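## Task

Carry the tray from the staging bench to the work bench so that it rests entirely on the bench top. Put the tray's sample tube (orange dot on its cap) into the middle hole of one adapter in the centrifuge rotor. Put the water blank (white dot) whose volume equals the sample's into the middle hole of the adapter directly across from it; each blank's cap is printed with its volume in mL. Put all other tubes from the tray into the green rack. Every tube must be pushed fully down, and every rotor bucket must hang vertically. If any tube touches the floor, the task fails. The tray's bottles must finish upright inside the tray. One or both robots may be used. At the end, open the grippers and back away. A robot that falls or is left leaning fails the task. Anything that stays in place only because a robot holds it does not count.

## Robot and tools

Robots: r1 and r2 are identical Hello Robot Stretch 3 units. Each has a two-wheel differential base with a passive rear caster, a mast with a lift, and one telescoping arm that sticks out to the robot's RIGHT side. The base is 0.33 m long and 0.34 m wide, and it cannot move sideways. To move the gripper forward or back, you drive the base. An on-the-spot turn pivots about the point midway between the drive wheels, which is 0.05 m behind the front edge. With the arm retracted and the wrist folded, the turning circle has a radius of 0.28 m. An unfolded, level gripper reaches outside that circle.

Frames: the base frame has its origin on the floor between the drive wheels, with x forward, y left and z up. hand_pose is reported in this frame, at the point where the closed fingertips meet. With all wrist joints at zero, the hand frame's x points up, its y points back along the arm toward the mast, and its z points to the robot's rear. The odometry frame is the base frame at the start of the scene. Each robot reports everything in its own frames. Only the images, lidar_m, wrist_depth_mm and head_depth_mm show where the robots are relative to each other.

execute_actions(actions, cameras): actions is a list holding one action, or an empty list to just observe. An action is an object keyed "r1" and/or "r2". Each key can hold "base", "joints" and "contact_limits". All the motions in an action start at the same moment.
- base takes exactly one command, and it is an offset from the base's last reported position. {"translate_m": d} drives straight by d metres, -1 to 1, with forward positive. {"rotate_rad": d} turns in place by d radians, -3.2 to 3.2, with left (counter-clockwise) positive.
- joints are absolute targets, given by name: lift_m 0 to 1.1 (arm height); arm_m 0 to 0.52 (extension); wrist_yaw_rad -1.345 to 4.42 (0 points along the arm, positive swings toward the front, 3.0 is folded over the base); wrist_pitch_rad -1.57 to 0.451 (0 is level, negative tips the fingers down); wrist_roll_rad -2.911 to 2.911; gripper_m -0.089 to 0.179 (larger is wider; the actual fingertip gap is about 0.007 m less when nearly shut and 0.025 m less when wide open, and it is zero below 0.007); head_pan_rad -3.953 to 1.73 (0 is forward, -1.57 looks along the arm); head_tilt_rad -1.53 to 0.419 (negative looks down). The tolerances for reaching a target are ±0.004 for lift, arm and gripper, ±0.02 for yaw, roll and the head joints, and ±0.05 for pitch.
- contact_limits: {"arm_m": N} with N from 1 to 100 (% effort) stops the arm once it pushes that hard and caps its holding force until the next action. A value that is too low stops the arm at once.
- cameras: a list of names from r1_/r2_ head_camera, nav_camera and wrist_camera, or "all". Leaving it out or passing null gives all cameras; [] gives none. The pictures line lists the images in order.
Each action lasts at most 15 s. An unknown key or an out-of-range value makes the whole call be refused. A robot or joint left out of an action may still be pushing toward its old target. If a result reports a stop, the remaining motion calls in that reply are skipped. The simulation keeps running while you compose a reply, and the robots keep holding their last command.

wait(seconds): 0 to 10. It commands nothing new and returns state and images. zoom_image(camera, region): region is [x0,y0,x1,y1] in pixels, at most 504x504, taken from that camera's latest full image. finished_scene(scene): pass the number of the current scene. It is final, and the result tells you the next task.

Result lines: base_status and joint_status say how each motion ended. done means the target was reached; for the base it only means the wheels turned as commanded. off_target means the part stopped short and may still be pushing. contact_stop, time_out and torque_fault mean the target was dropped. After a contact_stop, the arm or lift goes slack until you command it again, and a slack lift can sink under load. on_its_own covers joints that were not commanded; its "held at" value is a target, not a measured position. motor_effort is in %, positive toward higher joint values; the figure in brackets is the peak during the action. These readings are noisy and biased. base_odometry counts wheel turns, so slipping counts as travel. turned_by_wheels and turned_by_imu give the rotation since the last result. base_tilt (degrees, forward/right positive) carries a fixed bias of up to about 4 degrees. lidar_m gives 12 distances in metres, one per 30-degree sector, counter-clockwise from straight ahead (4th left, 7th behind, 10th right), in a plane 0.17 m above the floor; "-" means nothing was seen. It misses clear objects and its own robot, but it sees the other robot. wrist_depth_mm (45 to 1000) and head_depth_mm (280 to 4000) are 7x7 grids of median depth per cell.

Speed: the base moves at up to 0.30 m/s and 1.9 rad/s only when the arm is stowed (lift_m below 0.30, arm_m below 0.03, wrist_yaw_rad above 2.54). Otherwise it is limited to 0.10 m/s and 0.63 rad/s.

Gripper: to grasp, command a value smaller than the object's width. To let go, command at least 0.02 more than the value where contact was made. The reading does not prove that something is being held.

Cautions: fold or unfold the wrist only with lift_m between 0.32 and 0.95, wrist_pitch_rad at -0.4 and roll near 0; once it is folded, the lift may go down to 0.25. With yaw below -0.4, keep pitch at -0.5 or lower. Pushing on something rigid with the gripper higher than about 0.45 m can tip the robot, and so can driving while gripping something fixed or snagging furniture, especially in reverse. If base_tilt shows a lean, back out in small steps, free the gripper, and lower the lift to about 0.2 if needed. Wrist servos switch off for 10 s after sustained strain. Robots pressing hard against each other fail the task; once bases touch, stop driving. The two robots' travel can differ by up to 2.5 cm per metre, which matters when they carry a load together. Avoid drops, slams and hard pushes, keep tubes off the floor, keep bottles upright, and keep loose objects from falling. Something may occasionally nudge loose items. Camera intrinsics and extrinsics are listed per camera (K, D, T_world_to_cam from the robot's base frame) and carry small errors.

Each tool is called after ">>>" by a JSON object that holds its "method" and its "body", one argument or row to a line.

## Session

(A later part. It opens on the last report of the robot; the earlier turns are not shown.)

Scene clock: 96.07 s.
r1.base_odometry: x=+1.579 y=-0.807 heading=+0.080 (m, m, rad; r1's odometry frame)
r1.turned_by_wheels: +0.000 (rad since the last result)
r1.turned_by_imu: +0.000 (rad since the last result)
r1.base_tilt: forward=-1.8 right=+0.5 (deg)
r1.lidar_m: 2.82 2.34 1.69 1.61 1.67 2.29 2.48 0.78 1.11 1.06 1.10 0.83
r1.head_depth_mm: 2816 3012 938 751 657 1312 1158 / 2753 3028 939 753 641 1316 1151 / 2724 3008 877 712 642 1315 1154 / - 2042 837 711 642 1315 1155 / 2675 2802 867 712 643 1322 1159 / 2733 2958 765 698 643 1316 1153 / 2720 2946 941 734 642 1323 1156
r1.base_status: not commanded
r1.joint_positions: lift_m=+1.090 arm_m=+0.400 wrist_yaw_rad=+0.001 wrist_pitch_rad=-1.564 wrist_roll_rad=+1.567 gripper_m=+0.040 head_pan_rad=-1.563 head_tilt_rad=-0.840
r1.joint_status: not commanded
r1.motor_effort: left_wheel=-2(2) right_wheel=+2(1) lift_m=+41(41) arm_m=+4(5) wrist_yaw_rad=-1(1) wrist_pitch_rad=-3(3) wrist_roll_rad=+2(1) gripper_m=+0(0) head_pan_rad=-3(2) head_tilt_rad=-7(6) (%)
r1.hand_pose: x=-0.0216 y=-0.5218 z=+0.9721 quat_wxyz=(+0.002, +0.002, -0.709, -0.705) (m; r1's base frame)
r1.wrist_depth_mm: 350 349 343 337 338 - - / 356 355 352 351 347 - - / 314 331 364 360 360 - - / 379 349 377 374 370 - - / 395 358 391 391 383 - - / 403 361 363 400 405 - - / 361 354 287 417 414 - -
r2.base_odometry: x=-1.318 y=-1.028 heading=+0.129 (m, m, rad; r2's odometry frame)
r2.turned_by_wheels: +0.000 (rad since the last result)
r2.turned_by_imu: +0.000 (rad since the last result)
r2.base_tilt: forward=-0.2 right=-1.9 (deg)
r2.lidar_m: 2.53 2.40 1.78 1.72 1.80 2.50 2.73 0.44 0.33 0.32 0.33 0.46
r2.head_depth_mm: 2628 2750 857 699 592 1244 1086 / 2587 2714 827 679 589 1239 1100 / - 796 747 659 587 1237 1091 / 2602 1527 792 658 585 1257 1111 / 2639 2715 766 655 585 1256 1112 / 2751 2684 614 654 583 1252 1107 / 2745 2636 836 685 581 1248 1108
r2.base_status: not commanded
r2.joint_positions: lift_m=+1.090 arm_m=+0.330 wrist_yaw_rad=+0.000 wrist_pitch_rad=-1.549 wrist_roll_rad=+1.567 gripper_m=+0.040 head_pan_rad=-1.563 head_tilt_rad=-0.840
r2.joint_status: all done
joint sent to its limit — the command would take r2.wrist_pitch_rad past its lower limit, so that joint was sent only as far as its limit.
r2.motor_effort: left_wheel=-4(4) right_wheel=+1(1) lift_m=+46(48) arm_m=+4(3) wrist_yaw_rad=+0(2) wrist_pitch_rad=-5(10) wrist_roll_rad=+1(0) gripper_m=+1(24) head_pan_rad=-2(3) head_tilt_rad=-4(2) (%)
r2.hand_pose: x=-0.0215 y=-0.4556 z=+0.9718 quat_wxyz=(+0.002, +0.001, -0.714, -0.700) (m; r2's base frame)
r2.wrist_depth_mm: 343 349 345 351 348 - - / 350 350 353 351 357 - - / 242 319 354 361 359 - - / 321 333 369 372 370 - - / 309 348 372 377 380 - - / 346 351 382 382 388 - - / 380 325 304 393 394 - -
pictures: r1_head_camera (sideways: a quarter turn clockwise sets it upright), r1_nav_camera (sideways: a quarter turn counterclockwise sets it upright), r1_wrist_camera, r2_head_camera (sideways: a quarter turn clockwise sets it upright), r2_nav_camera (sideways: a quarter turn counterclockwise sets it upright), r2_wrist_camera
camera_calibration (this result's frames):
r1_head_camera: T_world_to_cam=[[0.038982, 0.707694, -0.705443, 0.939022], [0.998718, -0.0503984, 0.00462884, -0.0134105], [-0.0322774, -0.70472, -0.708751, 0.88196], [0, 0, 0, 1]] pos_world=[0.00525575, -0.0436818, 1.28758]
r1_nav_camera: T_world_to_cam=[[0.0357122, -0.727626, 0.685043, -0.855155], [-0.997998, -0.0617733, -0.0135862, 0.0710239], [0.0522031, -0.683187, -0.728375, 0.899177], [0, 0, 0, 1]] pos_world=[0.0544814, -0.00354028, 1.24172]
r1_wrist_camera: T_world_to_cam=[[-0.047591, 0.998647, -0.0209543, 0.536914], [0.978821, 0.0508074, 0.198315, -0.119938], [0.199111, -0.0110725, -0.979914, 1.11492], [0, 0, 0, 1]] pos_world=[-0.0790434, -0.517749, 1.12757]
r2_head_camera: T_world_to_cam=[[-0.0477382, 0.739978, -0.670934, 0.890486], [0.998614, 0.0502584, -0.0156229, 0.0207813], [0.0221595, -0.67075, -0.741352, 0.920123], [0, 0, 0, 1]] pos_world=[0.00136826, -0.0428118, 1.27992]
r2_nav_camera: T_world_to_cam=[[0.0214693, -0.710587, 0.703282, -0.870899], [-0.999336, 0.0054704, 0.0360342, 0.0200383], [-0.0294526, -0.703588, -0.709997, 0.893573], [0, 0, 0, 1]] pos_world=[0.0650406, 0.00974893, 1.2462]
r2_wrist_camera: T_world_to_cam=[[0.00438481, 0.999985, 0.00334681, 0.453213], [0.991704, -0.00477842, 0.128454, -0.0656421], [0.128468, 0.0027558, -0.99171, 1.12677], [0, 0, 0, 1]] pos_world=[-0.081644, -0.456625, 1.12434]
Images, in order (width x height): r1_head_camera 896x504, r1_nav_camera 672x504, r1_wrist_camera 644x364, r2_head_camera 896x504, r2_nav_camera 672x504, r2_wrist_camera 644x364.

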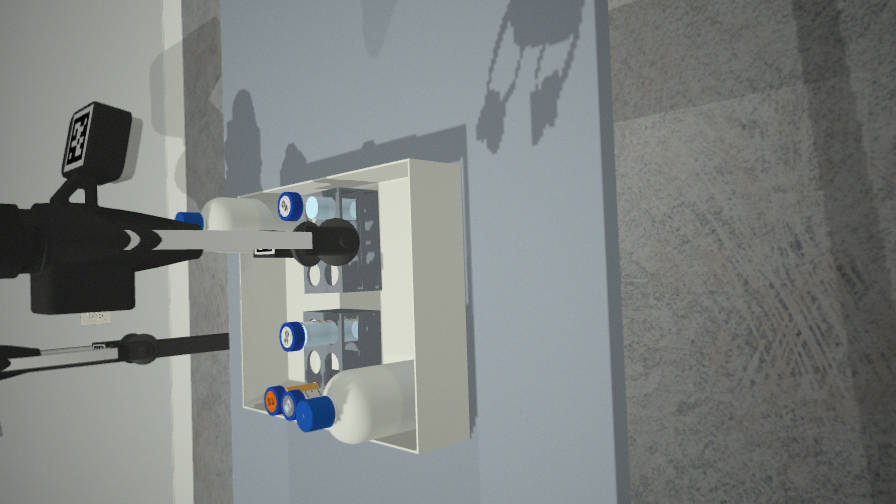

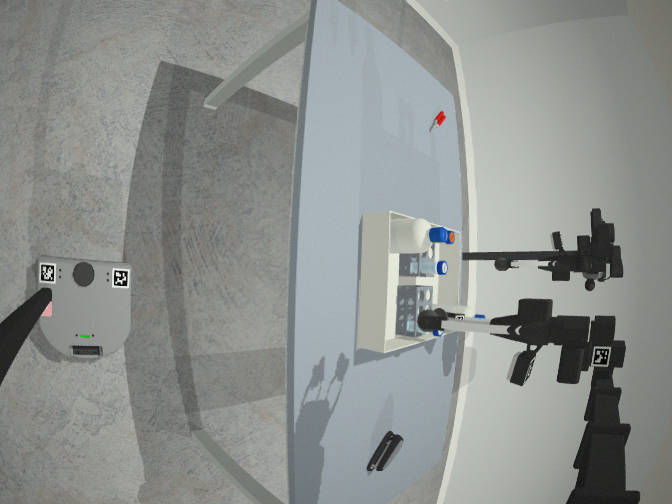

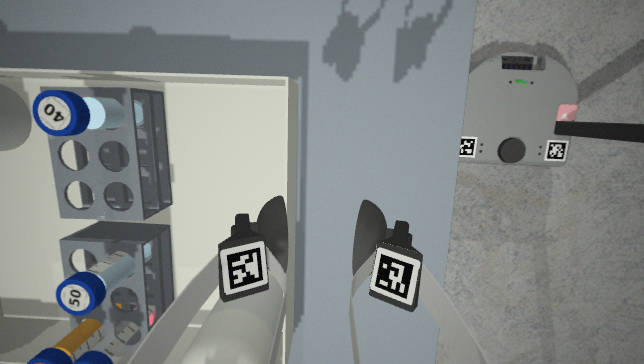

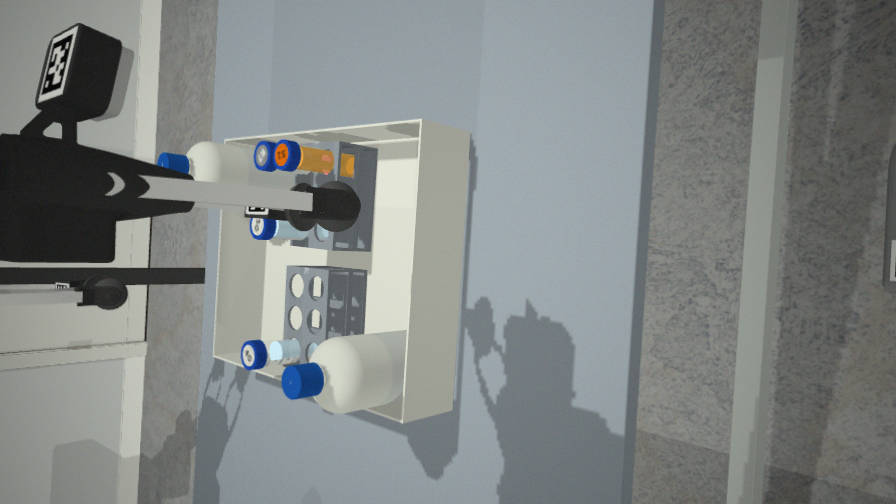

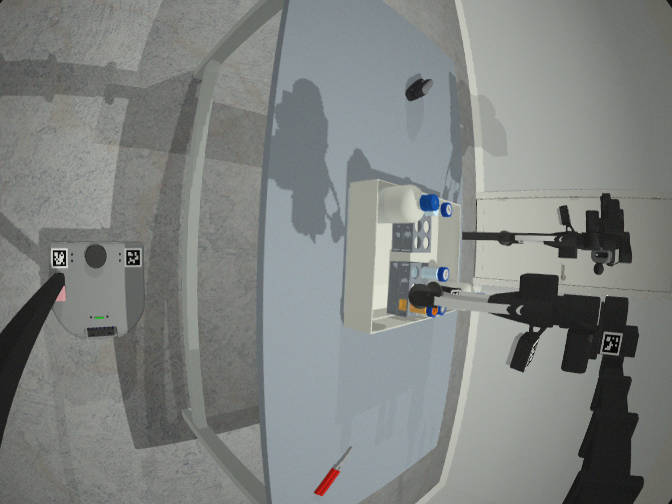

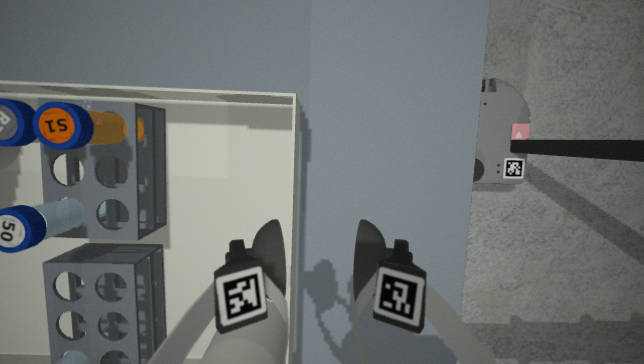

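>>> {"method": "execute_actions", "body": {
  "actions": [
    {"r1":{"joints":{"arm_m":0.43,"lift_m":0.97}},"r2":{"joints":{"arm_m":0.353,"lift_m":0.97}}}
  ],
  "cameras": ["r1_wrist_camera","r2_wrist_camera"]
}}

>>> {"method": "execute_actions", "body": {
  "actions": [
    {"r1":{"joints":{"lift_m":0.915}},"r2":{"joints":{"lift_m":0.915}}}
  ],
  "cameras": ["r1_wrist_camera","r2_wrist_camera","r1_head_camera","r2_head_camera"]
}}

Scene clock: 105.40 s.
r1.base_odometry: x=+1.579 y=-0.807 heading=+0.080 (m, m, rad; r1's odometry frame)
r1.turned_by_wheels: +0.000 (rad since the last result)
r1.turned_by_imu: -0.001 (rad since the last result)
r1.base_tilt: forward=-1.6 right=+0.6 (deg)
r1.lidar_m: 2.82 2.34 1.69 1.61 1.67 2.29 2.49 0.78 1.11 1.06 1.10 0.83
r1.head_depth_mm: 2737 - 907 753 657 1311 1157 / - 2956 938 753 642 1315 1154 / - 2963 851 712 641 1326 1157 / 2694 - 839 711 643 1315 1155 / 2614 2882 859 714 643 1318 1156 / 790 2993 766 698 645 1316 1160 / 2731 2936 944 734 643 1317 1162
r1.base_status: not commanded
r1.joint_positions: lift_m=+0.970 arm_m=+0.430 wrist_yaw_rad=+0.001 wrist_pitch_rad=-1.565 wrist_roll_rad=+1.567 gripper_m=+0.040 head_pan_rad=-1.563 head_tilt_rad=-0.840
r1.joint_status: all done
r1.motor_effort: left_wheel=-2(3) right_wheel=+1(2) lift_m=+29(37) arm_m=+4(5) wrist_yaw_rad=-1(0) wrist_pitch_rad=-3(3) wrist_roll_rad=+1(1) gripper_m=+0(0) head_pan_rad=-3(2) head_tilt_rad=-6(8) (%)
r1.hand_pose: x=-0.0216 y=-0.5518 z=+0.8526 quat_wxyz=(+0.002, +0.002, -0.709, -0.705) (m; r1's base frame)
r1.wrist_depth_mm: 233 234 231 230 227 225 910 / 192 237 237 235 233 232 234 / 200 245 244 242 241 239 969 / 227 252 253 250 250 249 - / 233 259 261 259 257 256 - / 225 271 273 268 265 266 - / 214 279 279 280 280 277 -
r2.base_odometry: x=-1.318 y=-1.028 heading=+0.129 (m, m, rad; r2's odometry frame)
r2.turned_by_wheels: +0.000 (rad since the last result)
r2.turned_by_imu: +0.000 (rad since the last result)
r2.base_tilt: forward=+0.0 right=-2.0 (deg)
r2.lidar_m: 2.53 2.39 1.78 1.72 1.80 2.50 2.73 0.44 0.33 0.32 0.33 0.46
r2.head_depth_mm: - 2655 855 700 590 1248 1084 / - 2748 828 680 590 1236 1098 / - - 728 661 587 1242 1101 / 2630 2113 798 658 586 1251 1113 / 2551 1039 765 655 584 1259 1114 / 2733 2651 615 653 582 1248 1109 / 2773 2640 836 685 582 1253 1107
r2.base_status: not commanded
r2.joint_positions: lift_m=+0.970 arm_m=+0.353 wrist_yaw_rad=+0.000 wrist_pitch_rad=-1.550 wrist_roll_rad=+1.567 gripper_m=+0.040 head_pan_rad=-1.563 head_tilt_rad=-0.840
r2.joint_status: all done
r2.motor_effort: left_wheel=-4(3) right_wheel=+1(1) lift_m=+30(38) arm_m=+4(5) wrist_yaw_rad=+0(0) wrist_pitch_rad=-4(5) wrist_roll_rad=+2(1) gripper_m=+1(1) head_pan_rad=-2(2) head_tilt_rad=-4(4) (%)
r2.hand_pose: x=-0.0215 y=-0.4785 z=+0.8522 quat_wxyz=(+0.002, +0.001, -0.714, -0.700) (m; r2's base frame)
r2.wrist_depth_mm: 233 234 237 237 236 235 240 / 190 221 236 239 241 241 - / 183 240 240 244 246 247 - / 214 244 244 249 251 252 - / 218 251 251 252 255 257 - / 221 254 256 259 259 261 - / 222 258 263 263 266 266 -
pictures: r1_wrist_camera, r2_wrist_camera
camera_calibration (this result's frames):
r1_wrist_camera: T_world_to_cam=[[-0.047585, 0.998649, -0.0208985, 0.564308], [0.978821, 0.0507904, 0.198317, -0.0947251], [0.199111, -0.011019, -0.979915, 0.997509], [0, 0, 0, 1]] pos_world=[-0.0790434, -0.547743, 1.00805]
r2_wrist_camera: T_world_to_cam=[[0.00438434, 0.999983, 0.00374818, 0.476167], [0.991704, -0.00482951, 0.128452, -0.0504206], [0.128468, 0.00315391, -0.991709, 1.00849], [0, 0, 0, 1]] pos_world=[-0.0816441, -0.479583, 1.00482]
Images, in order (width x height): r1_wrist_camera 644x364, r2_wrist_camera 644x364.

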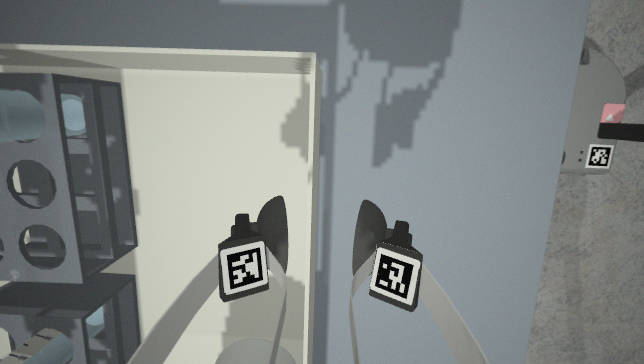

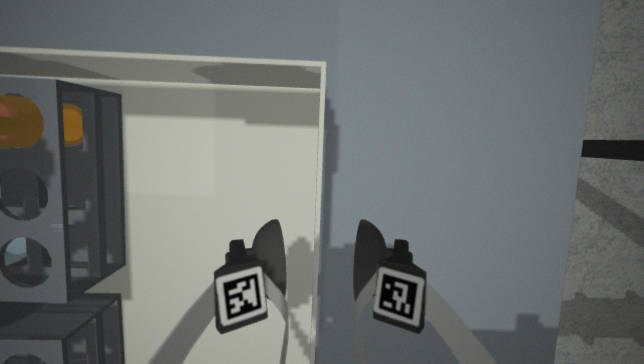

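Scene clock: 106.73 s.
r1.base_odometry: x=+1.579 y=-0.807 heading=+0.080 (m, m, rad; r1's odometry frame)
r1.turned_by_wheels: +0.000 (rad since the last result)
r1.turned_by_imu: +0.000 (rad since the last result)
r1.base_tilt: forward=-1.5 right=+0.6 (deg)
r1.lidar_m: 2.82 2.34 1.70 1.61 1.67 2.30 2.48 0.78 1.10 1.06 1.10 0.83
r1.head_depth_mm: 2812 3073 - 732 650 1314 1158 / 2779 - 907 751 642 1323 1153 / 2717 - 851 711 641 1318 1154 / 2716 - 840 712 643 1324 1154 / 2668 1145 847 712 643 1319 1156 / 766 2927 767 696 643 1328 1157 / 2734 2967 942 733 644 1317 1158
r1.base_status: not commanded
r1.joint_positions: lift_m=+0.915 arm_m=+0.430 wrist_yaw_rad=+0.001 wrist_pitch_rad=-1.565 wrist_roll_rad=+1.567 gripper_m=+0.040 head_pan_rad=-1.563 head_tilt_rad=-0.840
r1.joint_status: all done
r1.motor_effort: left_wheel=-2(2) right_wheel=+1(2) lift_m=+29(30) arm_m=+5(4) wrist_yaw_rad=-1(1) wrist_pitch_rad=-3(3) wrist_roll_rad=+2(1) gripper_m=+0(0) head_pan_rad=-3(2) head_tilt_rad=-7(7) (%)
r1.hand_pose: x=-0.0216 y=-0.5518 z=+0.7976 quat_wxyz=(+0.002, +0.002, -0.709, -0.705) (m; r1's base frame)
r1.wrist_depth_mm: 154 148 141 177 176 175 173 / 184 184 183 181 181 179 179 / 189 190 189 187 188 185 184 / 197 197 194 194 193 193 190 / 200 205 201 199 200 199 198 / 205 211 210 209 207 206 207 / 206 221 217 217 216 212 -
r2.base_odometry: x=-1.318 y=-1.028 heading=+0.129 (m, m, rad; r2's odometry frame)
r2.turned_by_wheels: +0.000 (rad since the last result)
r2.turned_by_imu: +0.000 (rad since the last result)
r2.base_tilt: forward=-0.1 right=-2.0 (deg)
r2.lidar_m: 2.53 2.39 1.78 1.72 1.80 2.50 2.73 0.44 0.33 0.32 0.33 0.46
r2.head_depth_mm: 2614 - 806 699 590 1246 1087 / 2588 - 828 679 590 1239 1099 / 2620 - 746 659 587 1240 1098 / 2620 1518 806 660 586 1257 1109 / 742 1039 768 656 584 1260 1109 / 2770 2670 614 655 582 1260 1110 / 2756 2650 838 687 581 1247 1104
r2.base_status: not commanded
r2.joint_positions: lift_m=+0.915 arm_m=+0.353 wrist_yaw_rad=+0.000 wrist_pitch_rad=-1.550 wrist_roll_rad=+1.567 gripper_m=+0.040 head_pan_rad=-1.563 head_tilt_rad=-0.840
r2.joint_status: all done
r2.motor_effort: left_wheel=-4(3) right_wheel=+2(1) lift_m=+30(29) arm_m=+4(4) wrist_yaw_rad=+0(0) wrist_pitch_rad=-4(4) wrist_roll_rad=+1(1) gripper_m=+0(0) head_pan_rad=-2(3) head_tilt_rad=-3(4) (%)
r2.hand_pose: x=-0.0215 y=-0.4785 z=+0.7972 quat_wxyz=(+0.002, +0.001, -0.714, -0.700) (m; r2's base frame)
r2.wrist_depth_mm: 131 128 136 182 184 185 187 / 182 183 184 185 188 187 189 / 182 186 188 189 191 192 192 / 187 192 191 192 194 196 198 / 191 195 194 198 200 200 201 / 195 199 198 203 202 204 207 / 201 202 203 205 210 209 210
pictures: r1_head_camera (sideways: a quarter turn clockwise sets it upright), r1_wrist_camera, r2_head_camera (sideways: a quarter turn clockwise sets it upright), r2_wrist_camera
camera_calibration (this result's frames):
r1_head_camera: T_world_to_cam=[[0.0389821, 0.707694, -0.705443, 0.939022], [0.998718, -0.0503986, 0.00462883, -0.0134105], [-0.0322776, -0.704719, -0.708751, 0.88196], [0, 0, 0, 1]] pos_world=[0.00525574, -0.0436818, 1.28758]
r1_wrist_camera: T_world_to_cam=[[-0.0475849, 0.998649, -0.0208985, 0.563159], [0.978821, 0.0507903, 0.198317, -0.083817], [0.199111, -0.011019, -0.979915, 0.94361], [0, 0, 0, 1]] pos_world=[-0.0790433, -0.547743, 0.95305]
r2_head_camera: T_world_to_cam=[[-0.0477383, 0.739978, -0.670934, 0.890486], [0.998614, 0.0502585, -0.0156229, 0.0207813], [0.0221596, -0.67075, -0.741352, 0.920123], [0, 0, 0, 1]] pos_world=[0.00136827, -0.0428118, 1.27992]
r2_wrist_camera: T_world_to_cam=[[0.00438456, 0.999983, 0.00374818, 0.476374], [0.991704, -0.00482972, 0.128452, -0.0433554], [0.128468, 0.00315388, -0.991709, 0.953941], [0, 0, 0, 1]] pos_world=[-0.0816441, -0.479584, 0.949815]
Images, in order (width x height): r1_head_camera 896x504, r1_wrist_camera 644x364, r2_head_camera 896x504, r2_wrist_camera 644x364.

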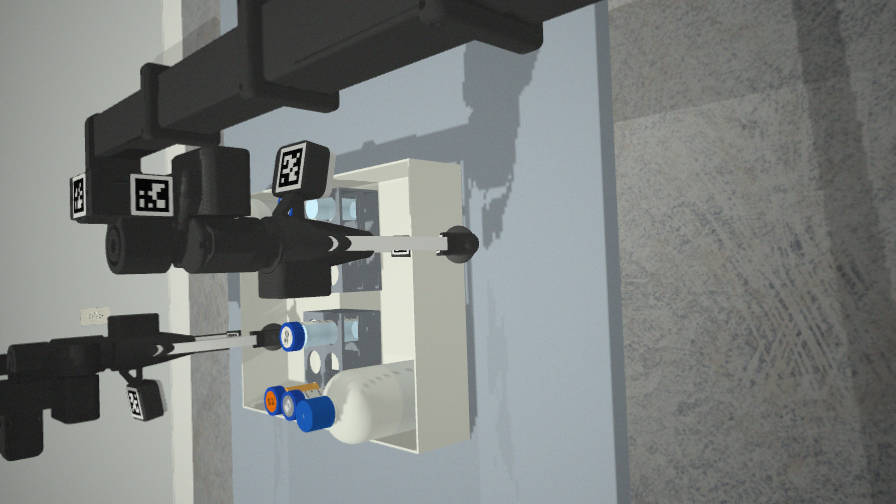

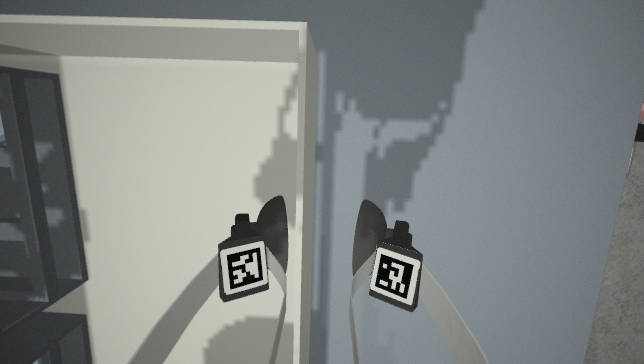

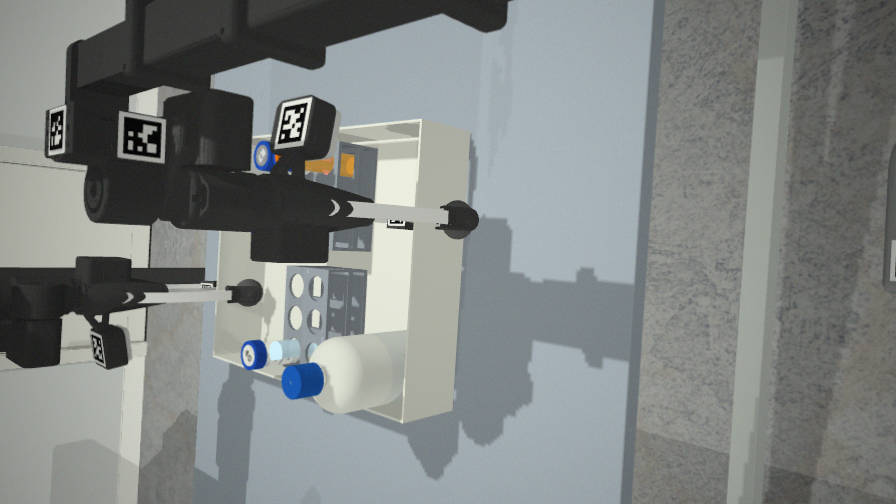

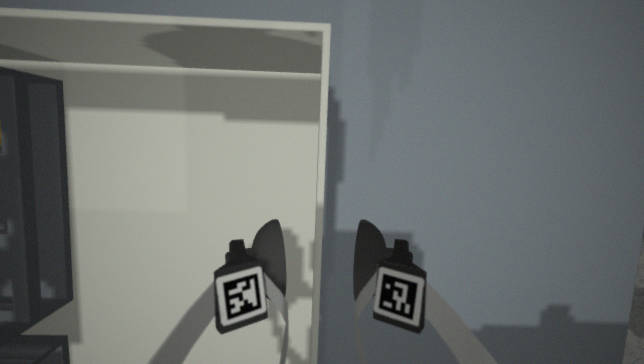

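>>> {"method": "execute_actions", "body": {
  "actions": [
    {"r1":{"joints":{"arm_m":0.438}},"r2":{"base":{"rotate_rad":-0.02}}}
  ],
  "cameras": []
}}

>>> {"method": "execute_actions", "body": {
  "actions": [
    {"r1":{"joints":{"gripper_m":-0.05}},"r2":{"joints":{"gripper_m":-0.05}}}
  ],
  "cameras": []
}}

>>> {"method": "execute_actions", "body": {
  "actions": [
    {"r1":{"joints":{"lift_m":0.935}},"r2":{"joints":{"lift_m":0.935}}}
  ],
  "cameras": ["r1_wrist_camera","r2_wrist_camera","r1_head_camera","r2_head_camera"]
}}

Scene clock: 114.47 s.
r1.base_odometry: x=+1.579 y=-0.807 heading=+0.080 (m, m, rad; r1's odometry frame)
r1.turned_by_wheels: +0.000 (rad since the last result)
r1.turned_by_imu: +0.000 (rad since the last result)
r1.base_tilt: forward=-1.6 right=+0.6 (deg)
r1.lidar_m: 2.82 2.34 1.69 1.61 1.66 2.29 2.48 0.78 1.11 1.06 1.10 0.83
r1.head_depth_mm: 2796 3088 - 730 649 1319 1155 / 2767 - 908 753 641 1328 1155 / 2689 - 843 710 642 1318 1159 / 2724 - 838 712 642 1318 1155 / 2683 1147 845 714 642 1316 1156 / 761 2824 767 698 644 1316 1158 / 2739 2966 941 735 643 1318 1157
r1.base_status: not commanded
r1.joint_positions: lift_m=+0.915 arm_m=+0.438 wrist_yaw_rad=+0.001 wrist_pitch_rad=-1.565 wrist_roll_rad=+1.567 gripper_m=+0.040 head_pan_rad=-1.563 head_tilt_rad=-0.840
r1.joint_status: all done
r1.motor_effort: left_wheel=-2(2) right_wheel=+2(1) lift_m=+28(28) arm_m=+5(5) wrist_yaw_rad=-1(1) wrist_pitch_rad=-3(3) wrist_roll_rad=+1(2) gripper_m=+0(0) head_pan_rad=-2(2) head_tilt_rad=-7(6) (%)
r1.hand_pose: x=-0.0216 y=-0.5598 z=+0.7976 quat_wxyz=(+0.002, +0.002, -0.709, -0.705) (m; r1's base frame)
r1.wrist_depth_mm: 154 147 141 176 176 174 173 / 184 184 182 181 181 179 179 / 186 190 189 187 187 186 184 / 193 197 195 193 194 192 189 / 198 205 202 201 199 199 197 / 188 212 211 208 206 205 204 / 196 219 217 217 216 214 215
r2.base_odometry: x=-1.318 y=-1.028 heading=+0.109 (m, m, rad; r2's odometry frame)
r2.turned_by_wheels: -0.020 (rad since the last result)
r2.turned_by_imu: -0.020 (rad since the last result)
r2.base_tilt: forward=+0.0 right=-2.1 (deg)
r2.lidar_m: 2.53 2.44 1.79 1.72 1.79 2.45 2.74 0.45 0.33 0.32 0.33 0.45
r2.head_depth_mm: 2620 - 804 700 590 1239 1104 / 2592 - 828 681 588 1245 1097 / 2634 - 760 660 587 1238 1099 / 2651 1567 769 660 586 1256 1104 / 710 1033 803 655 584 1253 1111 / 2695 2667 609 649 582 1249 1105 / 2744 2675 832 686 582 1252 1107
r2.base_status: done
r2.joint_positions: lift_m=+0.915 arm_m=+0.353 wrist_yaw_rad=+0.000 wrist_pitch_rad=-1.550 wrist_roll_rad=+1.567 gripper_m=+0.040 head_pan_rad=-1.563 head_tilt_rad=-0.840
r2.joint_status: not commanded
r2.motor_effort: left_wheel=-1(4) right_wheel=+0(2) lift_m=+30(30) arm_m=+4(4) wrist_yaw_rad=+1(1) wrist_pitch_rad=-4(4) wrist_roll_rad=+1(1) gripper_m=+1(1) head_pan_rad=-2(2) head_tilt_rad=-5(3) (%)
r2.hand_pose: x=-0.0215 y=-0.4785 z=+0.7972 quat_wxyz=(+0.002, +0.001, -0.714, -0.700) (m; r2's base frame)
r2.wrist_depth_mm: 182 181 183 183 185 184 185 / 160 155 150 185 187 189 189 / 183 186 187 188 191 192 193 / 186 191 193 195 196 196 198 / 191 194 194 196 200 200 202 / 194 198 197 200 203 203 207 / 199 203 204 205 207 208 207
pictures: none
No camera images: the call's "cameras" was empty. Leave "cameras" out to get every camera's image.

Scene clock: 115.87 s.
r1.base_odometry: x=+1.579 y=-0.807 heading=+0.080 (m, m, rad; r1's odometry frame)
r1.turned_by_wheels: +0.000 (rad since the last result)
r1.turned_by_imu: +0.000 (rad since the last result)
r1.base_tilt: forward=-1.6 right=+0.7 (deg)
r1.lidar_m: 2.82 2.33 1.70 1.61 1.66 2.30 2.48 0.78 1.10 1.06 1.10 0.83
r1.head_depth_mm: 2821 3074 - 730 650 1323 1154 / 2782 - 909 753 641 1319 1150 / 2752 - 846 712 643 1319 1157 / 2736 - 835 711 642 1323 1155 / 2697 1468 844 713 642 1323 1157 / 762 2857 766 696 642 1325 1157 / 2719 2989 945 734 645 1322 1157
r1.base_status: not commanded
r1.joint_positions: lift_m=+0.915 arm_m=+0.438 wrist_yaw_rad=+0.001 wrist_pitch_rad=-1.558 wrist_roll_rad=+1.567 gripper_m=-0.049 head_pan_rad=-1.563 head_tilt_rad=-0.840
r1.joint_status: all done
r1.motor_effort: left_wheel=-2(2) right_wheel=+0(1) lift_m=+36(37) arm_m=+4(5) wrist_yaw_rad=-2(1) wrist_pitch_rad=-6(6) wrist_roll_rad=+2(2) gripper_m=-18(93) head_pan_rad=-2(2) head_tilt_rad=-6(7) (%)
r1.hand_pose: x=-0.0216 y=-0.5614 z=+0.7971 quat_wxyz=(+0.002, +0.002, -0.711, -0.703) (m; r1's base frame)
r1.wrist_depth_mm: 130 145 140 175 174 173 172 / 182 182 180 180 180 178 176 / 185 188 187 186 186 184 182 / 191 195 192 193 192 190 188 / 195 201 200 121 199 197 195 / 198 210 207 209 206 204 202 / 200 217 214 215 214 211 211
r2.base_odometry: x=-1.318 y=-1.028 heading=+0.109 (m, m, rad; r2's odometry frame)
r2.turned_by_wheels: +0.000 (rad since the last result)
r2.turned_by_imu: +0.000 (rad since the last result)
r2.base_tilt: forward=-0.1 right=-2.0 (deg)
r2.lidar_m: 2.53 2.44 1.79 1.72 1.79 2.45 2.74 0.45 0.33 0.32 0.33 0.45
r2.head_depth_mm: 2652 - 805 698 592 1246 1103 / 2584 - 826 680 590 1239 1101 / 2615 - 756 661 586 1240 1095 / 2647 1572 768 657 585 1259 1103 / 709 911 778 656 583 1259 1111 / 2692 2684 602 646 583 1251 1109 / 2733 2686 833 686 581 1251 1105
r2.base_status: not commanded
r2.joint_positions: lift_m=+0.915 arm_m=+0.353 wrist_yaw_rad=+0.000 wrist_pitch_rad=-1.546 wrist_roll_rad=+1.568 gripper_m=-0.049 head_pan_rad=-1.563 head_tilt_rad=-0.840
r2.joint_status: all done
r2.motor_effort: left_wheel=-1(1) right_wheel=+0(0) lift_m=+39(39) arm_m=+3(3) wrist_yaw_rad=+0(0) wrist_pitch_rad=-6(7) wrist_roll_rad=+1(2) gripper_m=-17(93) head_pan_rad=-2(2) head_tilt_rad=-5(4) (%)
r2.hand_pose: x=-0.0215 y=-0.4795 z=+0.7969 quat_wxyz=(+0.001, +0.001, -0.716, -0.699) (m; r2's base frame)
r2.wrist_depth_mm: 180 181 181 181 182 184 185 / 158 153 149 184 186 188 187 / 180 186 186 188 189 192 191 / 184 188 189 191 194 193 196 / 189 192 191 194 199 199 200 / 193 196 196 - 202 203 205 / 199 202 200 203 208 207 209
pictures: none
No camera images: the call's "cameras" was empty. Leave "cameras" out to get every camera's image.

Scene clock: 116.80 s.
r1.base_odometry: x=+1.579 y=-0.807 heading=+0.080 (m, m, rad; r1's odometry frame)
r1.turned_by_wheels: +0.000 (rad since the last result)
r1.turned_by_imu: +0.000 (rad since the last result)
r1.base_tilt: forward=-1.7 right=+0.7 (deg)
r1.lidar_m: 2.82 2.34 1.70 1.61 1.67 2.29 2.48 0.78 1.11 1.06 1.10 0.83
r1.head_depth_mm: 2797 3057 - 751 657 1323 1154 / 2727 - 905 753 641 1324 1156 / 2657 1095 812 709 642 1319 1152 / 2713 - 827 713 643 1322 1156 / 2674 1470 817 710 642 1321 1155 / 754 2938 656 694 644 1324 1157 / 2743 2959 945 734 643 1324 1158
r1.base_status: not commanded
r1.joint_positions: lift_m=+0.934 arm_m=+0.438 wrist_yaw_rad=+0.001 wrist_pitch_rad=-1.558 wrist_roll_rad=+1.567 gripper_m=-0.049 head_pan_rad=-1.563 head_tilt_rad=-0.840
r1.joint_status: all done
r1.motor_effort: left_wheel=-2(2) right_wheel=+2(2) lift_m=+48(53) arm_m=+4(4) wrist_yaw_rad=-1(1) wrist_pitch_rad=-6(6) wrist_roll_rad=+1(1) gripper_m=-19(19) head_pan_rad=-3(2) head_tilt_rad=-7(6) (%)
r1.hand_pose: x=-0.0216 y=-0.5615 z=+0.8166 quat_wxyz=(+0.002, +0.002, -0.711, -0.703) (m; r1's base frame)
r1.wrist_depth_mm: 130 146 140 191 192 191 188 / 182 181 180 181 198 196 193 / 185 188 186 187 206 203 201 / 190 194 193 193 212 210 207 / 197 202 200 121 219 218 217 / 198 209 207 209 225 224 - / 200 217 214 225 236 232 -
r2.base_odometry: x=-1.318 y=-1.028 heading=+0.109 (m, m, rad; r2's odometry frame)
r2.turned_by_wheels: +0.000 (rad since the last result)
r2.turned_by_imu: +0.000 (rad since the last result)
r2.base_tilt: forward=-0.1 right=-1.9 (deg)
r2.lidar_m: 2.53 2.44 1.79 1.72 1.79 2.45 2.73 0.45 0.33 0.32 0.33 0.45
r2.head_depth_mm: 2570 - 829 700 591 1244 1100 / 2572 1012 802 680 589 1240 1098 / 2587 - 739 653 588 1242 1094 / 2641 2683 747 658 585 1258 1106 / 726 906 761 655 584 1259 1106 / 2681 2664 583 647 582 1248 1112 / 2709 2665 836 684 580 1251 1109
r2.base_status: not commanded
r2.joint_positions: lift_m=+0.935 arm_m=+0.353 wrist_yaw_rad=+0.000 wrist_pitch_rad=-1.546 wrist_roll_rad=+1.568 gripper_m=-0.049 head_pan_rad=-1.563 head_tilt_rad=-0.840
r2.joint_status: all done
r2.motor_effort: left_wheel=+0(0) right_wheel=+0(0) lift_m=+54(57) arm_m=+3(3) wrist_yaw_rad=-1(0) wrist_pitch_rad=-6(6) wrist_roll_rad=+1(1) gripper_m=-16(17) head_pan_rad=-2(2) head_tilt_rad=-5(4) (%)
r2.hand_pose: x=-0.0215 y=-0.4795 z=+0.8165 quat_wxyz=(+0.001, +0.001, -0.716, -0.699) (m; r2's base frame)
r2.wrist_depth_mm: 199 201 199 200 201 203 203 / 158 153 149 184 204 205 207 / 181 184 186 188 209 210 211 / 184 188 188 191 213 215 217 / 189 192 194 193 219 219 221 / 194 194 195 - 223 224 226 / 199 200 201 202 227 230 231
pictures: r1_head_camera (sideways: a quarter turn clockwise sets it upright), r1_wrist_camera, r2_head_camera (sideways: a quarter turn clockwise sets it upright), r2_wrist_camera
camera_calibration (this result's frames):
r1_head_camera: T_world_to_cam=[[0.038982, 0.707694, -0.705443, 0.939022], [0.998718, -0.0503985, 0.00462883, -0.0134105], [-0.0322775, -0.704719, -0.708751, 0.88196], [0, 0, 0, 1]] pos_world=[0.00525574, -0.0436818, 1.28758]
r1_wrist_camera: T_world_to_cam=[[-0.0475871, 0.998496, -0.0272344, 0.5783], [0.978819, 0.0520499, 0.198, -0.0861455], [0.19912, -0.0172353, -0.979824, 0.958633], [0, 0, 0, 1]] pos_world=[-0.0790424, -0.556424, 0.972097]
r2_head_camera: T_world_to_cam=[[-0.0477383, 0.739978, -0.670935, 0.890486], [0.998614, 0.0502585, -0.0156229, 0.0207813], [0.0221596, -0.670751, -0.741352, 0.920123], [0, 0, 0, 1]] pos_world=[0.00136827, -0.0428118, 1.27992]
r2_wrist_camera: T_world_to_cam=[[0.00615201, 0.999981, 0.000008303, 0.480408], [0.991689, -0.00610206, 0.128512, -0.0464894], [0.12851, -0.000782374, -0.991708, 0.971118], [0, 0, 0, 1]] pos_world=[-0.0816507, -0.479923, 0.969036]
Images, in order (width x height): r1_head_camera 896x504, r1_wrist_camera 644x364, r2_head_camera 896x504, r2_wrist_camera 644x364.

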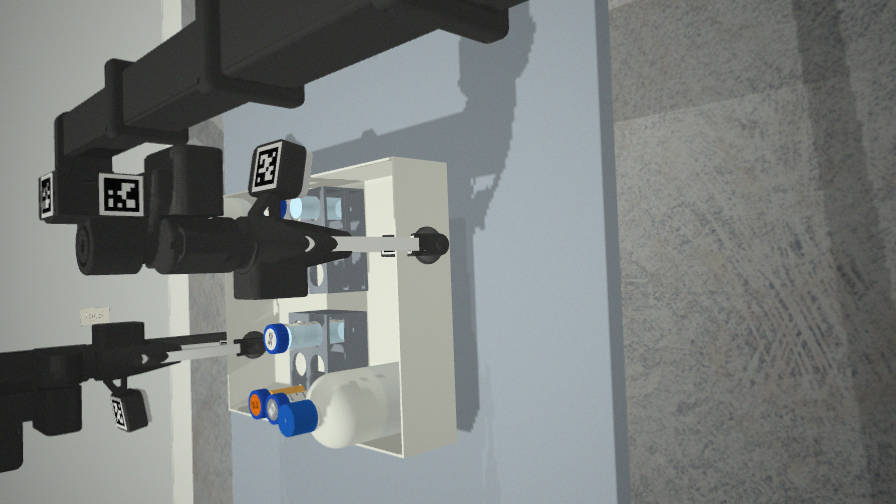

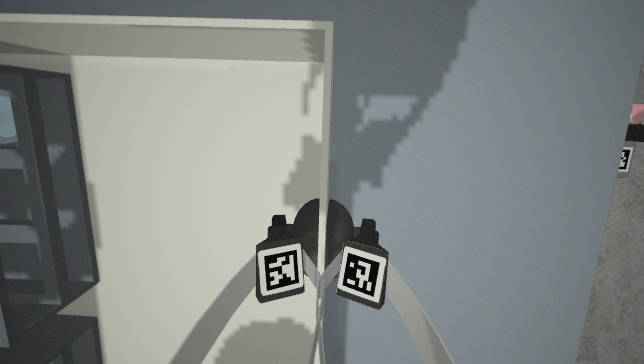

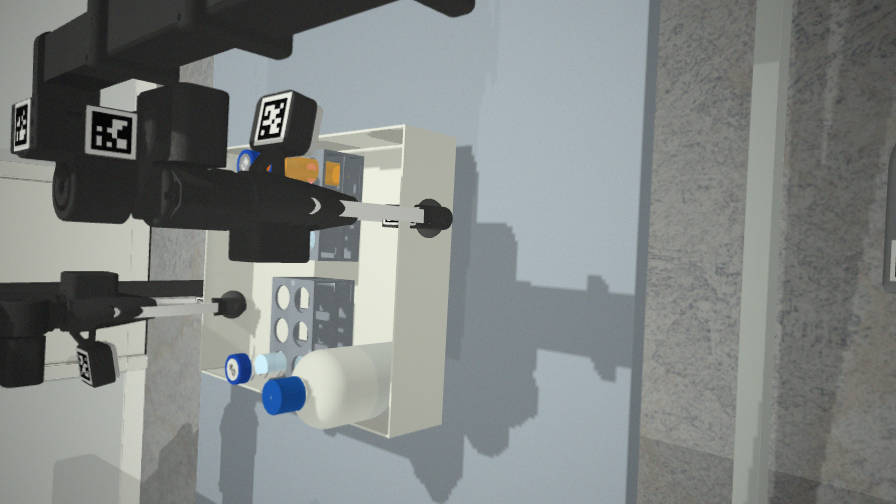

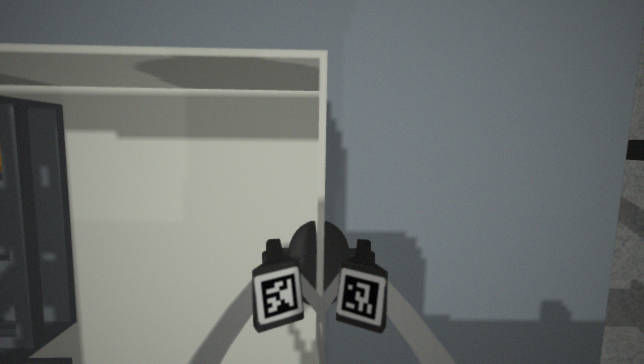

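>>> {"method": "execute_actions", "body": {
  "actions": [
    {"r1":{"joints":{"lift_m":1.03}},"r2":{"joints":{"lift_m":1.03}}}
  ],
  "cameras": []
}}

>>> {"method": "execute_actions", "body": {
  "actions": [
    {"r1":{"base":{"translate_m":-0.5}},"r2":{"base":{"translate_m":0.5}}}
  ],
  "cameras": ["r1_wrist_camera","r2_wrist_camera","r1_head_camera"]
}}

>>> {"method": "execute_actions", "body": {
  "actions": [
    {"r1":{"base":{"translate_m":-0.9}},"r2":{"base":{"translate_m":0.9}}}
  ],
  "cameras": ["r1_wrist_camera","r2_wrist_camera","r1_head_camera"]
}}

Scene clock: 126.07 s.
r1.base_odometry: x=+1.579 y=-0.807 heading=+0.080 (m, m, rad; r1's odometry frame)
r1.turned_by_wheels: +0.000 (rad since the last result)
r1.turned_by_imu: -0.001 (rad since the last result)
r1.base_tilt: forward=-1.7 right=+0.6 (deg)
r1.lidar_m: 2.82 2.33 1.70 1.61 1.66 2.29 2.49 0.78 1.10 1.06 1.09 0.83
r1.head_depth_mm: - 3055 937 750 658 1317 1159 / 2814 3001 940 752 644 1315 1157 / 2878 792 654 752 641 1321 1155 / - - 649 751 642 1315 1154 / 2703 881 645 752 643 1319 1152 / 2591 887 611 754 643 1320 1157 / 2716 2968 680 753 643 1327 1157
r1.base_status: not commanded
r1.joint_positions: lift_m=+1.029 arm_m=+0.438 wrist_yaw_rad=+0.001 wrist_pitch_rad=-1.558 wrist_roll_rad=+1.567 gripper_m=-0.049 head_pan_rad=-1.563 head_tilt_rad=-0.840
r1.joint_status: all done
r1.motor_effort: left_wheel=-2(2) right_wheel=+1(1) lift_m=+48(51) arm_m=+4(4) wrist_yaw_rad=-1(1) wrist_pitch_rad=-7(6) wrist_roll_rad=+2(1) gripper_m=-19(18) head_pan_rad=-3(3) head_tilt_rad=-6(6) (%)
r1.hand_pose: x=-0.0216 y=-0.5615 z=+0.9116 quat_wxyz=(+0.002, +0.002, -0.711, -0.703) (m; r1's base frame)
r1.wrist_depth_mm: 130 146 140 279 282 277 985 / 181 181 180 182 289 287 976 / 185 188 186 188 299 296 - / 190 195 193 193 310 307 - / 196 202 199 121 318 319 - / 198 209 207 209 331 334 - / 199 218 215 278 343 - -
r2.base_odometry: x=-1.318 y=-1.028 heading=+0.109 (m, m, rad; r2's odometry frame)
r2.turned_by_wheels: +0.000 (rad since the last result)
r2.turned_by_imu: +0.000 (rad since the last result)
r2.base_tilt: forward=-0.1 right=-2.0 (deg)
r2.lidar_m: 2.53 2.45 1.79 1.72 1.79 2.45 2.73 0.45 0.33 0.32 0.33 0.45
r2.head_depth_mm: 2712 2736 852 701 591 1245 1100 / 2792 977 779 697 590 1240 1098 / - 629 655 696 587 1241 1097 / 2637 718 580 691 587 1256 1104 / 1399 794 584 689 585 1253 1112 / 2745 511 541 688 584 1252 1109 / 2744 2668 810 685 580 1252 1107
r2.base_status: not commanded
r2.joint_positions: lift_m=+1.030 arm_m=+0.353 wrist_yaw_rad=+0.000 wrist_pitch_rad=-1.546 wrist_roll_rad=+1.569 gripper_m=-0.049 head_pan_rad=-1.563 head_tilt_rad=-0.840
r2.joint_status: all done
r2.motor_effort: left_wheel=-1(1) right_wheel=+0(0) lift_m=+54(56) arm_m=+3(4) wrist_yaw_rad=+0(0) wrist_pitch_rad=-6(6) wrist_roll_rad=+1(1) gripper_m=-17(17) head_pan_rad=-2(2) head_tilt_rad=-4(3) (%)
r2.hand_pose: x=-0.0215 y=-0.4795 z=+0.9115 quat_wxyz=(+0.001, +0.001, -0.716, -0.699) (m; r2's base frame)
r2.wrist_depth_mm: 286 288 292 289 293 290 - / 157 153 149 184 295 299 - / 180 184 185 186 303 306 - / 186 188 189 191 310 310 - / 187 191 192 193 311 319 - / 192 197 197 - 322 324 - / 199 200 201 202 331 333 -
pictures: none
No camera images: the call's "cameras" was empty. Leave "cameras" out to get every camera's image.

Scene clock: 132.40 s.
r1.base_odometry: x=+1.081 y=-0.846 heading=+0.080 (m, m, rad; r1's odometry frame)
r1.turned_by_wheels: +0.000 (rad since the last result)
r1.turned_by_imu: +0.001 (rad since the last result)
r1.base_tilt: forward=-1.8 right=+0.5 (deg)
r1.lidar_m: 3.33 2.32 1.67 1.59 1.68 2.29 1.99 2.22 0.45 1.07 1.10 1.30
r1.head_depth_mm: - 3035 2300 1852 1429 1321 1156 / 2854 3030 2154 751 657 924 1158 / 2884 809 657 752 657 1316 1139 / - - 651 754 642 1319 1155 / 2716 885 647 752 642 1322 1156 / 2616 884 615 752 643 1325 1159 / 2746 2926 683 754 644 1316 1158
r1.base_status: done
r1.joint_positions: lift_m=+1.029 arm_m=+0.438 wrist_yaw_rad=+0.001 wrist_pitch_rad=-1.551 wrist_roll_rad=+1.567 gripper_m=-0.049 head_pan_rad=-1.563 head_tilt_rad=-0.840
r1.joint_status: not commanded
r1.motor_effort: left_wheel=-1(5) right_wheel=-1(3) lift_m=+49(49) arm_m=+3(4) wrist_yaw_rad=-1(1) wrist_pitch_rad=-10(10) wrist_roll_rad=+1(2) gripper_m=-18(19) head_pan_rad=-3(2) head_tilt_rad=-7(6) (%)
r1.hand_pose: x=-0.0216 y=-0.5634 z=+0.9115 quat_wxyz=(+0.002, +0.002, -0.714, -0.700) (m; r1's base frame)
r1.wrist_depth_mm: 220 143 138 279 281 275 957 / 182 183 180 181 288 285 983 / 186 189 187 188 299 294 - / 192 196 193 193 307 305 - / 196 203 201 - 320 315 - / 201 212 210 209 324 331 - / 196 217 217 217 344 - -
r2.base_odometry: x=-0.821 y=-0.974 heading=+0.109 (m, m, rad; r2's odometry frame)
r2.turned_by_wheels: +0.000 (rad since the last result)
r2.turned_by_imu: -0.004 (rad since the last result)
r2.base_tilt: forward=-0.1 right=-2.1 (deg)
r2.lidar_m: 2.04 2.45 1.79 1.72 1.79 2.44 1.21 0.45 0.33 0.32 0.33 2.22
r2.head_depth_mm: 2707 2705 856 699 591 1242 1100 / 2756 1011 780 695 589 1240 1096 / - 631 579 692 587 1237 1096 / 2646 732 584 692 586 1255 1103 / 1396 793 587 690 584 1251 1108 / 2739 513 542 687 581 1250 1090 / 2737 2666 835 684 582 833 1108
r2.base_status: done
r2.joint_positions: lift_m=+1.030 arm_m=+0.353 wrist_yaw_rad=+0.000 wrist_pitch_rad=-1.538 wrist_roll_rad=+1.569 gripper_m=-0.049 head_pan_rad=-1.563 head_tilt_rad=-0.840
r2.joint_status: not commanded
r2.motor_effort: left_wheel=+1(6) right_wheel=-2(4) lift_m=+54(54) arm_m=+3(3) wrist_yaw_rad=+0(0) wrist_pitch_rad=-11(11) wrist_roll_rad=+1(1) gripper_m=-17(17) head_pan_rad=-2(2) head_tilt_rad=-3(4) (%)
r2.hand_pose: x=-0.0215 y=-0.4816 z=+0.9113 quat_wxyz=(+0.001, +0.001, -0.718, -0.696) (m; r2's base frame)
r2.wrist_depth_mm: 290 288 288 292 290 292 - / 149 147 146 184 293 293 - / 182 184 186 304 301 300 - / 185 188 189 306 308 310 - / 190 194 194 315 317 317 - / 194 196 197 - 324 325 - / 202 200 203 202 328 331 -
pictures: r1_head_camera (sideways: a quarter turn clockwise sets it upright), r1_wrist_camera, r2_wrist_camera
camera_calibration (this result's frames):
r1_head_camera: T_world_to_cam=[[0.038982, 0.707694, -0.705443, 0.939022], [0.998718, -0.0503984, 0.00462883, -0.0134105], [-0.0322774, -0.70472, -0.708751, 0.88196], [0, 0, 0, 1]] pos_world=[0.00525575, -0.0436818, 1.28758]
r1_wrist_camera: T_world_to_cam=[[-0.0475882, 0.998278, -0.0343006, 0.589075], [0.978817, 0.0534512, 0.197637, -0.10371], [0.19913, -0.0241688, -0.979675, 1.04749], [0, 0, 0, 1]] pos_world=[-0.0790413, -0.557201, 1.0669]
r2_wrist_camera: T_world_to_cam=[[0.00617236, 0.999952, -0.00766092, 0.4894], [0.991689, -0.00513643, 0.128558, -0.0582695], [0.128512, -0.00839076, -0.991672, 1.06149], [0, 0, 0, 1]] pos_world=[-0.0816506, -0.480769, 1.0639]
Images, in order (width x height): r1_head_camera 896x504, r1_wrist_camera 644x364, r2_wrist_camera 644x364.

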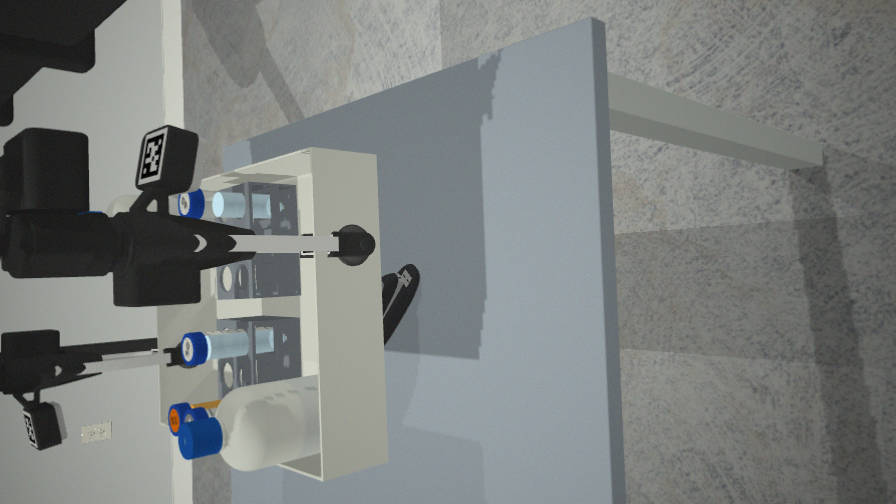

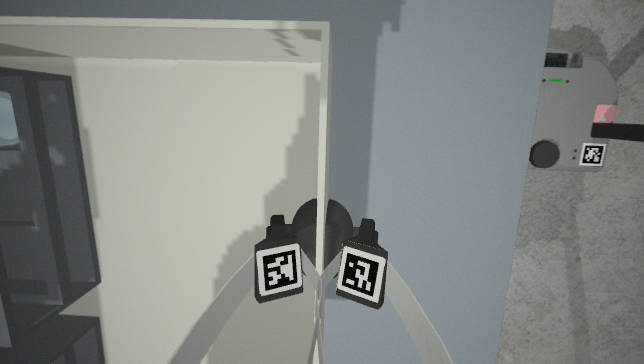

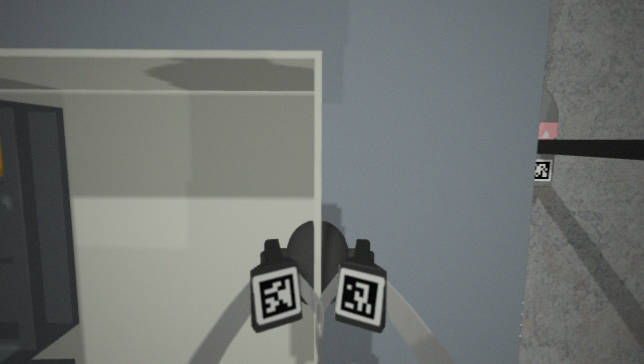

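Scene clock: 142.73 s.
r1.base_odometry: x=+0.184 y=-0.918 heading=+0.080 (m, m, rad; r1's odometry frame)
r1.turned_by_wheels: +0.000 (rad since the last result)
r1.turned_by_imu: +0.003 (rad since the last result)
r1.base_tilt: forward=-1.9 right=+0.6 (deg)
r1.lidar_m: 2.18 2.28 1.68 1.62 1.68 2.29 2.50 1.12 1.49 1.39 1.28 0.82
r1.head_depth_mm: - 3035 2306 1845 1532 1320 1154 / 2867 3007 2302 1848 1535 1318 1155 / 2869 840 659 1854 1530 1319 1159 / - - 651 1844 1539 1319 1154 / 2703 885 648 1722 1537 1320 1158 / 795 861 612 1752 1545 1324 1162 / 2763 2921 638 1842 1544 1326 1162
r1.base_status: done
r1.joint_positions: lift_m=+1.029 arm_m=+0.438 wrist_yaw_rad=+0.001 wrist_pitch_rad=-1.548 wrist_roll_rad=+1.567 gripper_m=-0.049 head_pan_rad=-1.563 head_tilt_rad=-0.840
r1.joint_status: not commanded
r1.motor_effort: left_wheel=-1(3) right_wheel=-1(5) lift_m=+48(49) arm_m=+3(3) wrist_yaw_rad=+0(1) wrist_pitch_rad=-12(12) wrist_roll_rad=+1(1) gripper_m=-19(20) head_pan_rad=-2(2) head_tilt_rad=-6(7) (%)
r1.hand_pose: x=-0.0216 y=-0.5643 z=+0.9114 quat_wxyz=(+0.002, +0.002, -0.715, -0.699) (m; r1's base frame)
r1.wrist_depth_mm: - 139 135 - 971 960 944 / 184 183 181 181 - - 977 / 187 189 187 188 - - - / 193 197 193 194 - - - / 197 203 200 - - - - / 187 211 209 210 - - - / 199 218 217 218 - - -
r2.base_odometry: x=+0.074 y=-0.875 heading=+0.110 (m, m, rad; r2's odometry frame)
r2.turned_by_wheels: +0.000 (rad since the last result)
r2.turned_by_imu: -0.007 (rad since the last result)
r2.base_tilt: forward=-0.1 right=-1.9 (deg)
r2.lidar_m: 1.15 2.48 1.80 1.73 1.79 2.43 1.26 0.69 1.13 1.38 3.14 1.16
r2.head_depth_mm: 2686 2749 2116 1734 1465 1271 1118 / 2799 2512 1932 1727 1462 1265 1119 / - 634 582 1716 1457 1262 1116 / 2669 775 584 1710 1444 1257 1121 / 1344 799 584 1682 1451 1258 1111 / 2739 518 540 1713 1447 1253 1106 / 2731 2638 1951 1705 1440 1250 1107
r2.base_status: done
r2.joint_positions: lift_m=+1.030 arm_m=+0.353 wrist_yaw_rad=+0.000 wrist_pitch_rad=-1.535 wrist_roll_rad=+1.569 gripper_m=-0.049 head_pan_rad=-1.563 head_tilt_rad=-0.840
r2.joint_status: not commanded
r2.motor_effort: left_wheel=+4(8) right_wheel=-4(6) lift_m=+54(54) arm_m=+2(3) wrist_yaw_rad=+0(0) wrist_pitch_rad=-13(13) wrist_roll_rad=+1(1) gripper_m=-17(17) head_pan_rad=-2(2) head_tilt_rad=-4(3) (%)
r2.hand_pose: x=-0.0215 y=-0.4825 z=+0.9113 quat_wxyz=(+0.001, +0.001, -0.719, -0.695) (m; r2's base frame)
r2.wrist_depth_mm: - - - - - - - / 136 137 142 - - - - / 187 186 186 - - - - / 187 189 191 - - - - / 191 194 194 - - - - / 191 197 198 - - - - / 200 202 201 202 - - -
pictures: r1_head_camera (sideways: a quarter turn clockwise sets it upright), r1_wrist_camera, r2_wrist_camera
camera_calibration (this result's frames):
r1_head_camera: T_world_to_cam=[[0.038982, 0.707694, -0.705443, 0.939022], [0.998718, -0.0503985, 0.00462883, -0.0134105], [-0.0322775, -0.704719, -0.708751, 0.88196], [0, 0, 0, 1]] pos_world=[0.00525574, -0.0436818, 1.28758]
r1_wrist_camera: T_world_to_cam=[[-0.0475974, 0.998149, -0.0378614, 0.593183], [0.978815, 0.0541651, 0.19745, -0.103074], [0.199135, -0.0276612, -0.979582, 1.04535], [0, 0, 0, 1]] pos_world=[-0.0790409, -0.557587, 1.06681]
r2_wrist_camera: T_world_to_cam=[[0.00615121, 0.999918, -0.011252, 0.493602], [0.991689, -0.00465374, 0.128576, -0.0580508], [0.128513, -0.0119494, -0.991636, 1.05968], [0, 0, 0, 1]] pos_world=[-0.0816506, -0.481169, 1.06384]
Images, in order (width x height): r1_head_camera 896x504, r1_wrist_camera 644x364, r2_wrist_camera 644x364.

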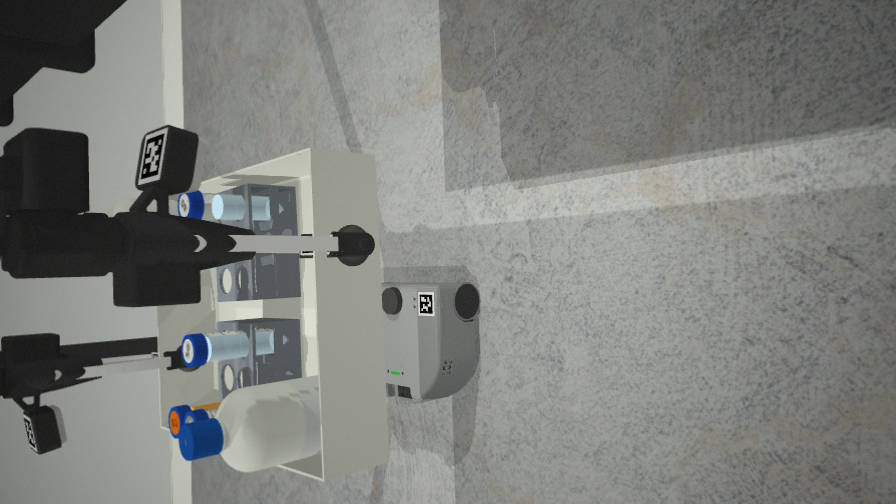

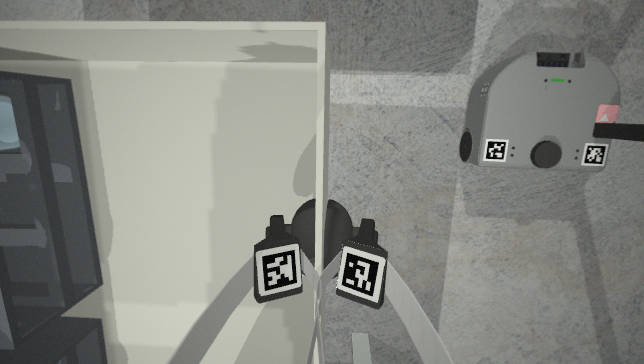

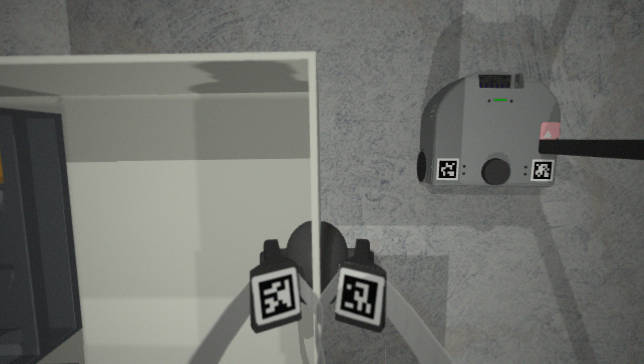

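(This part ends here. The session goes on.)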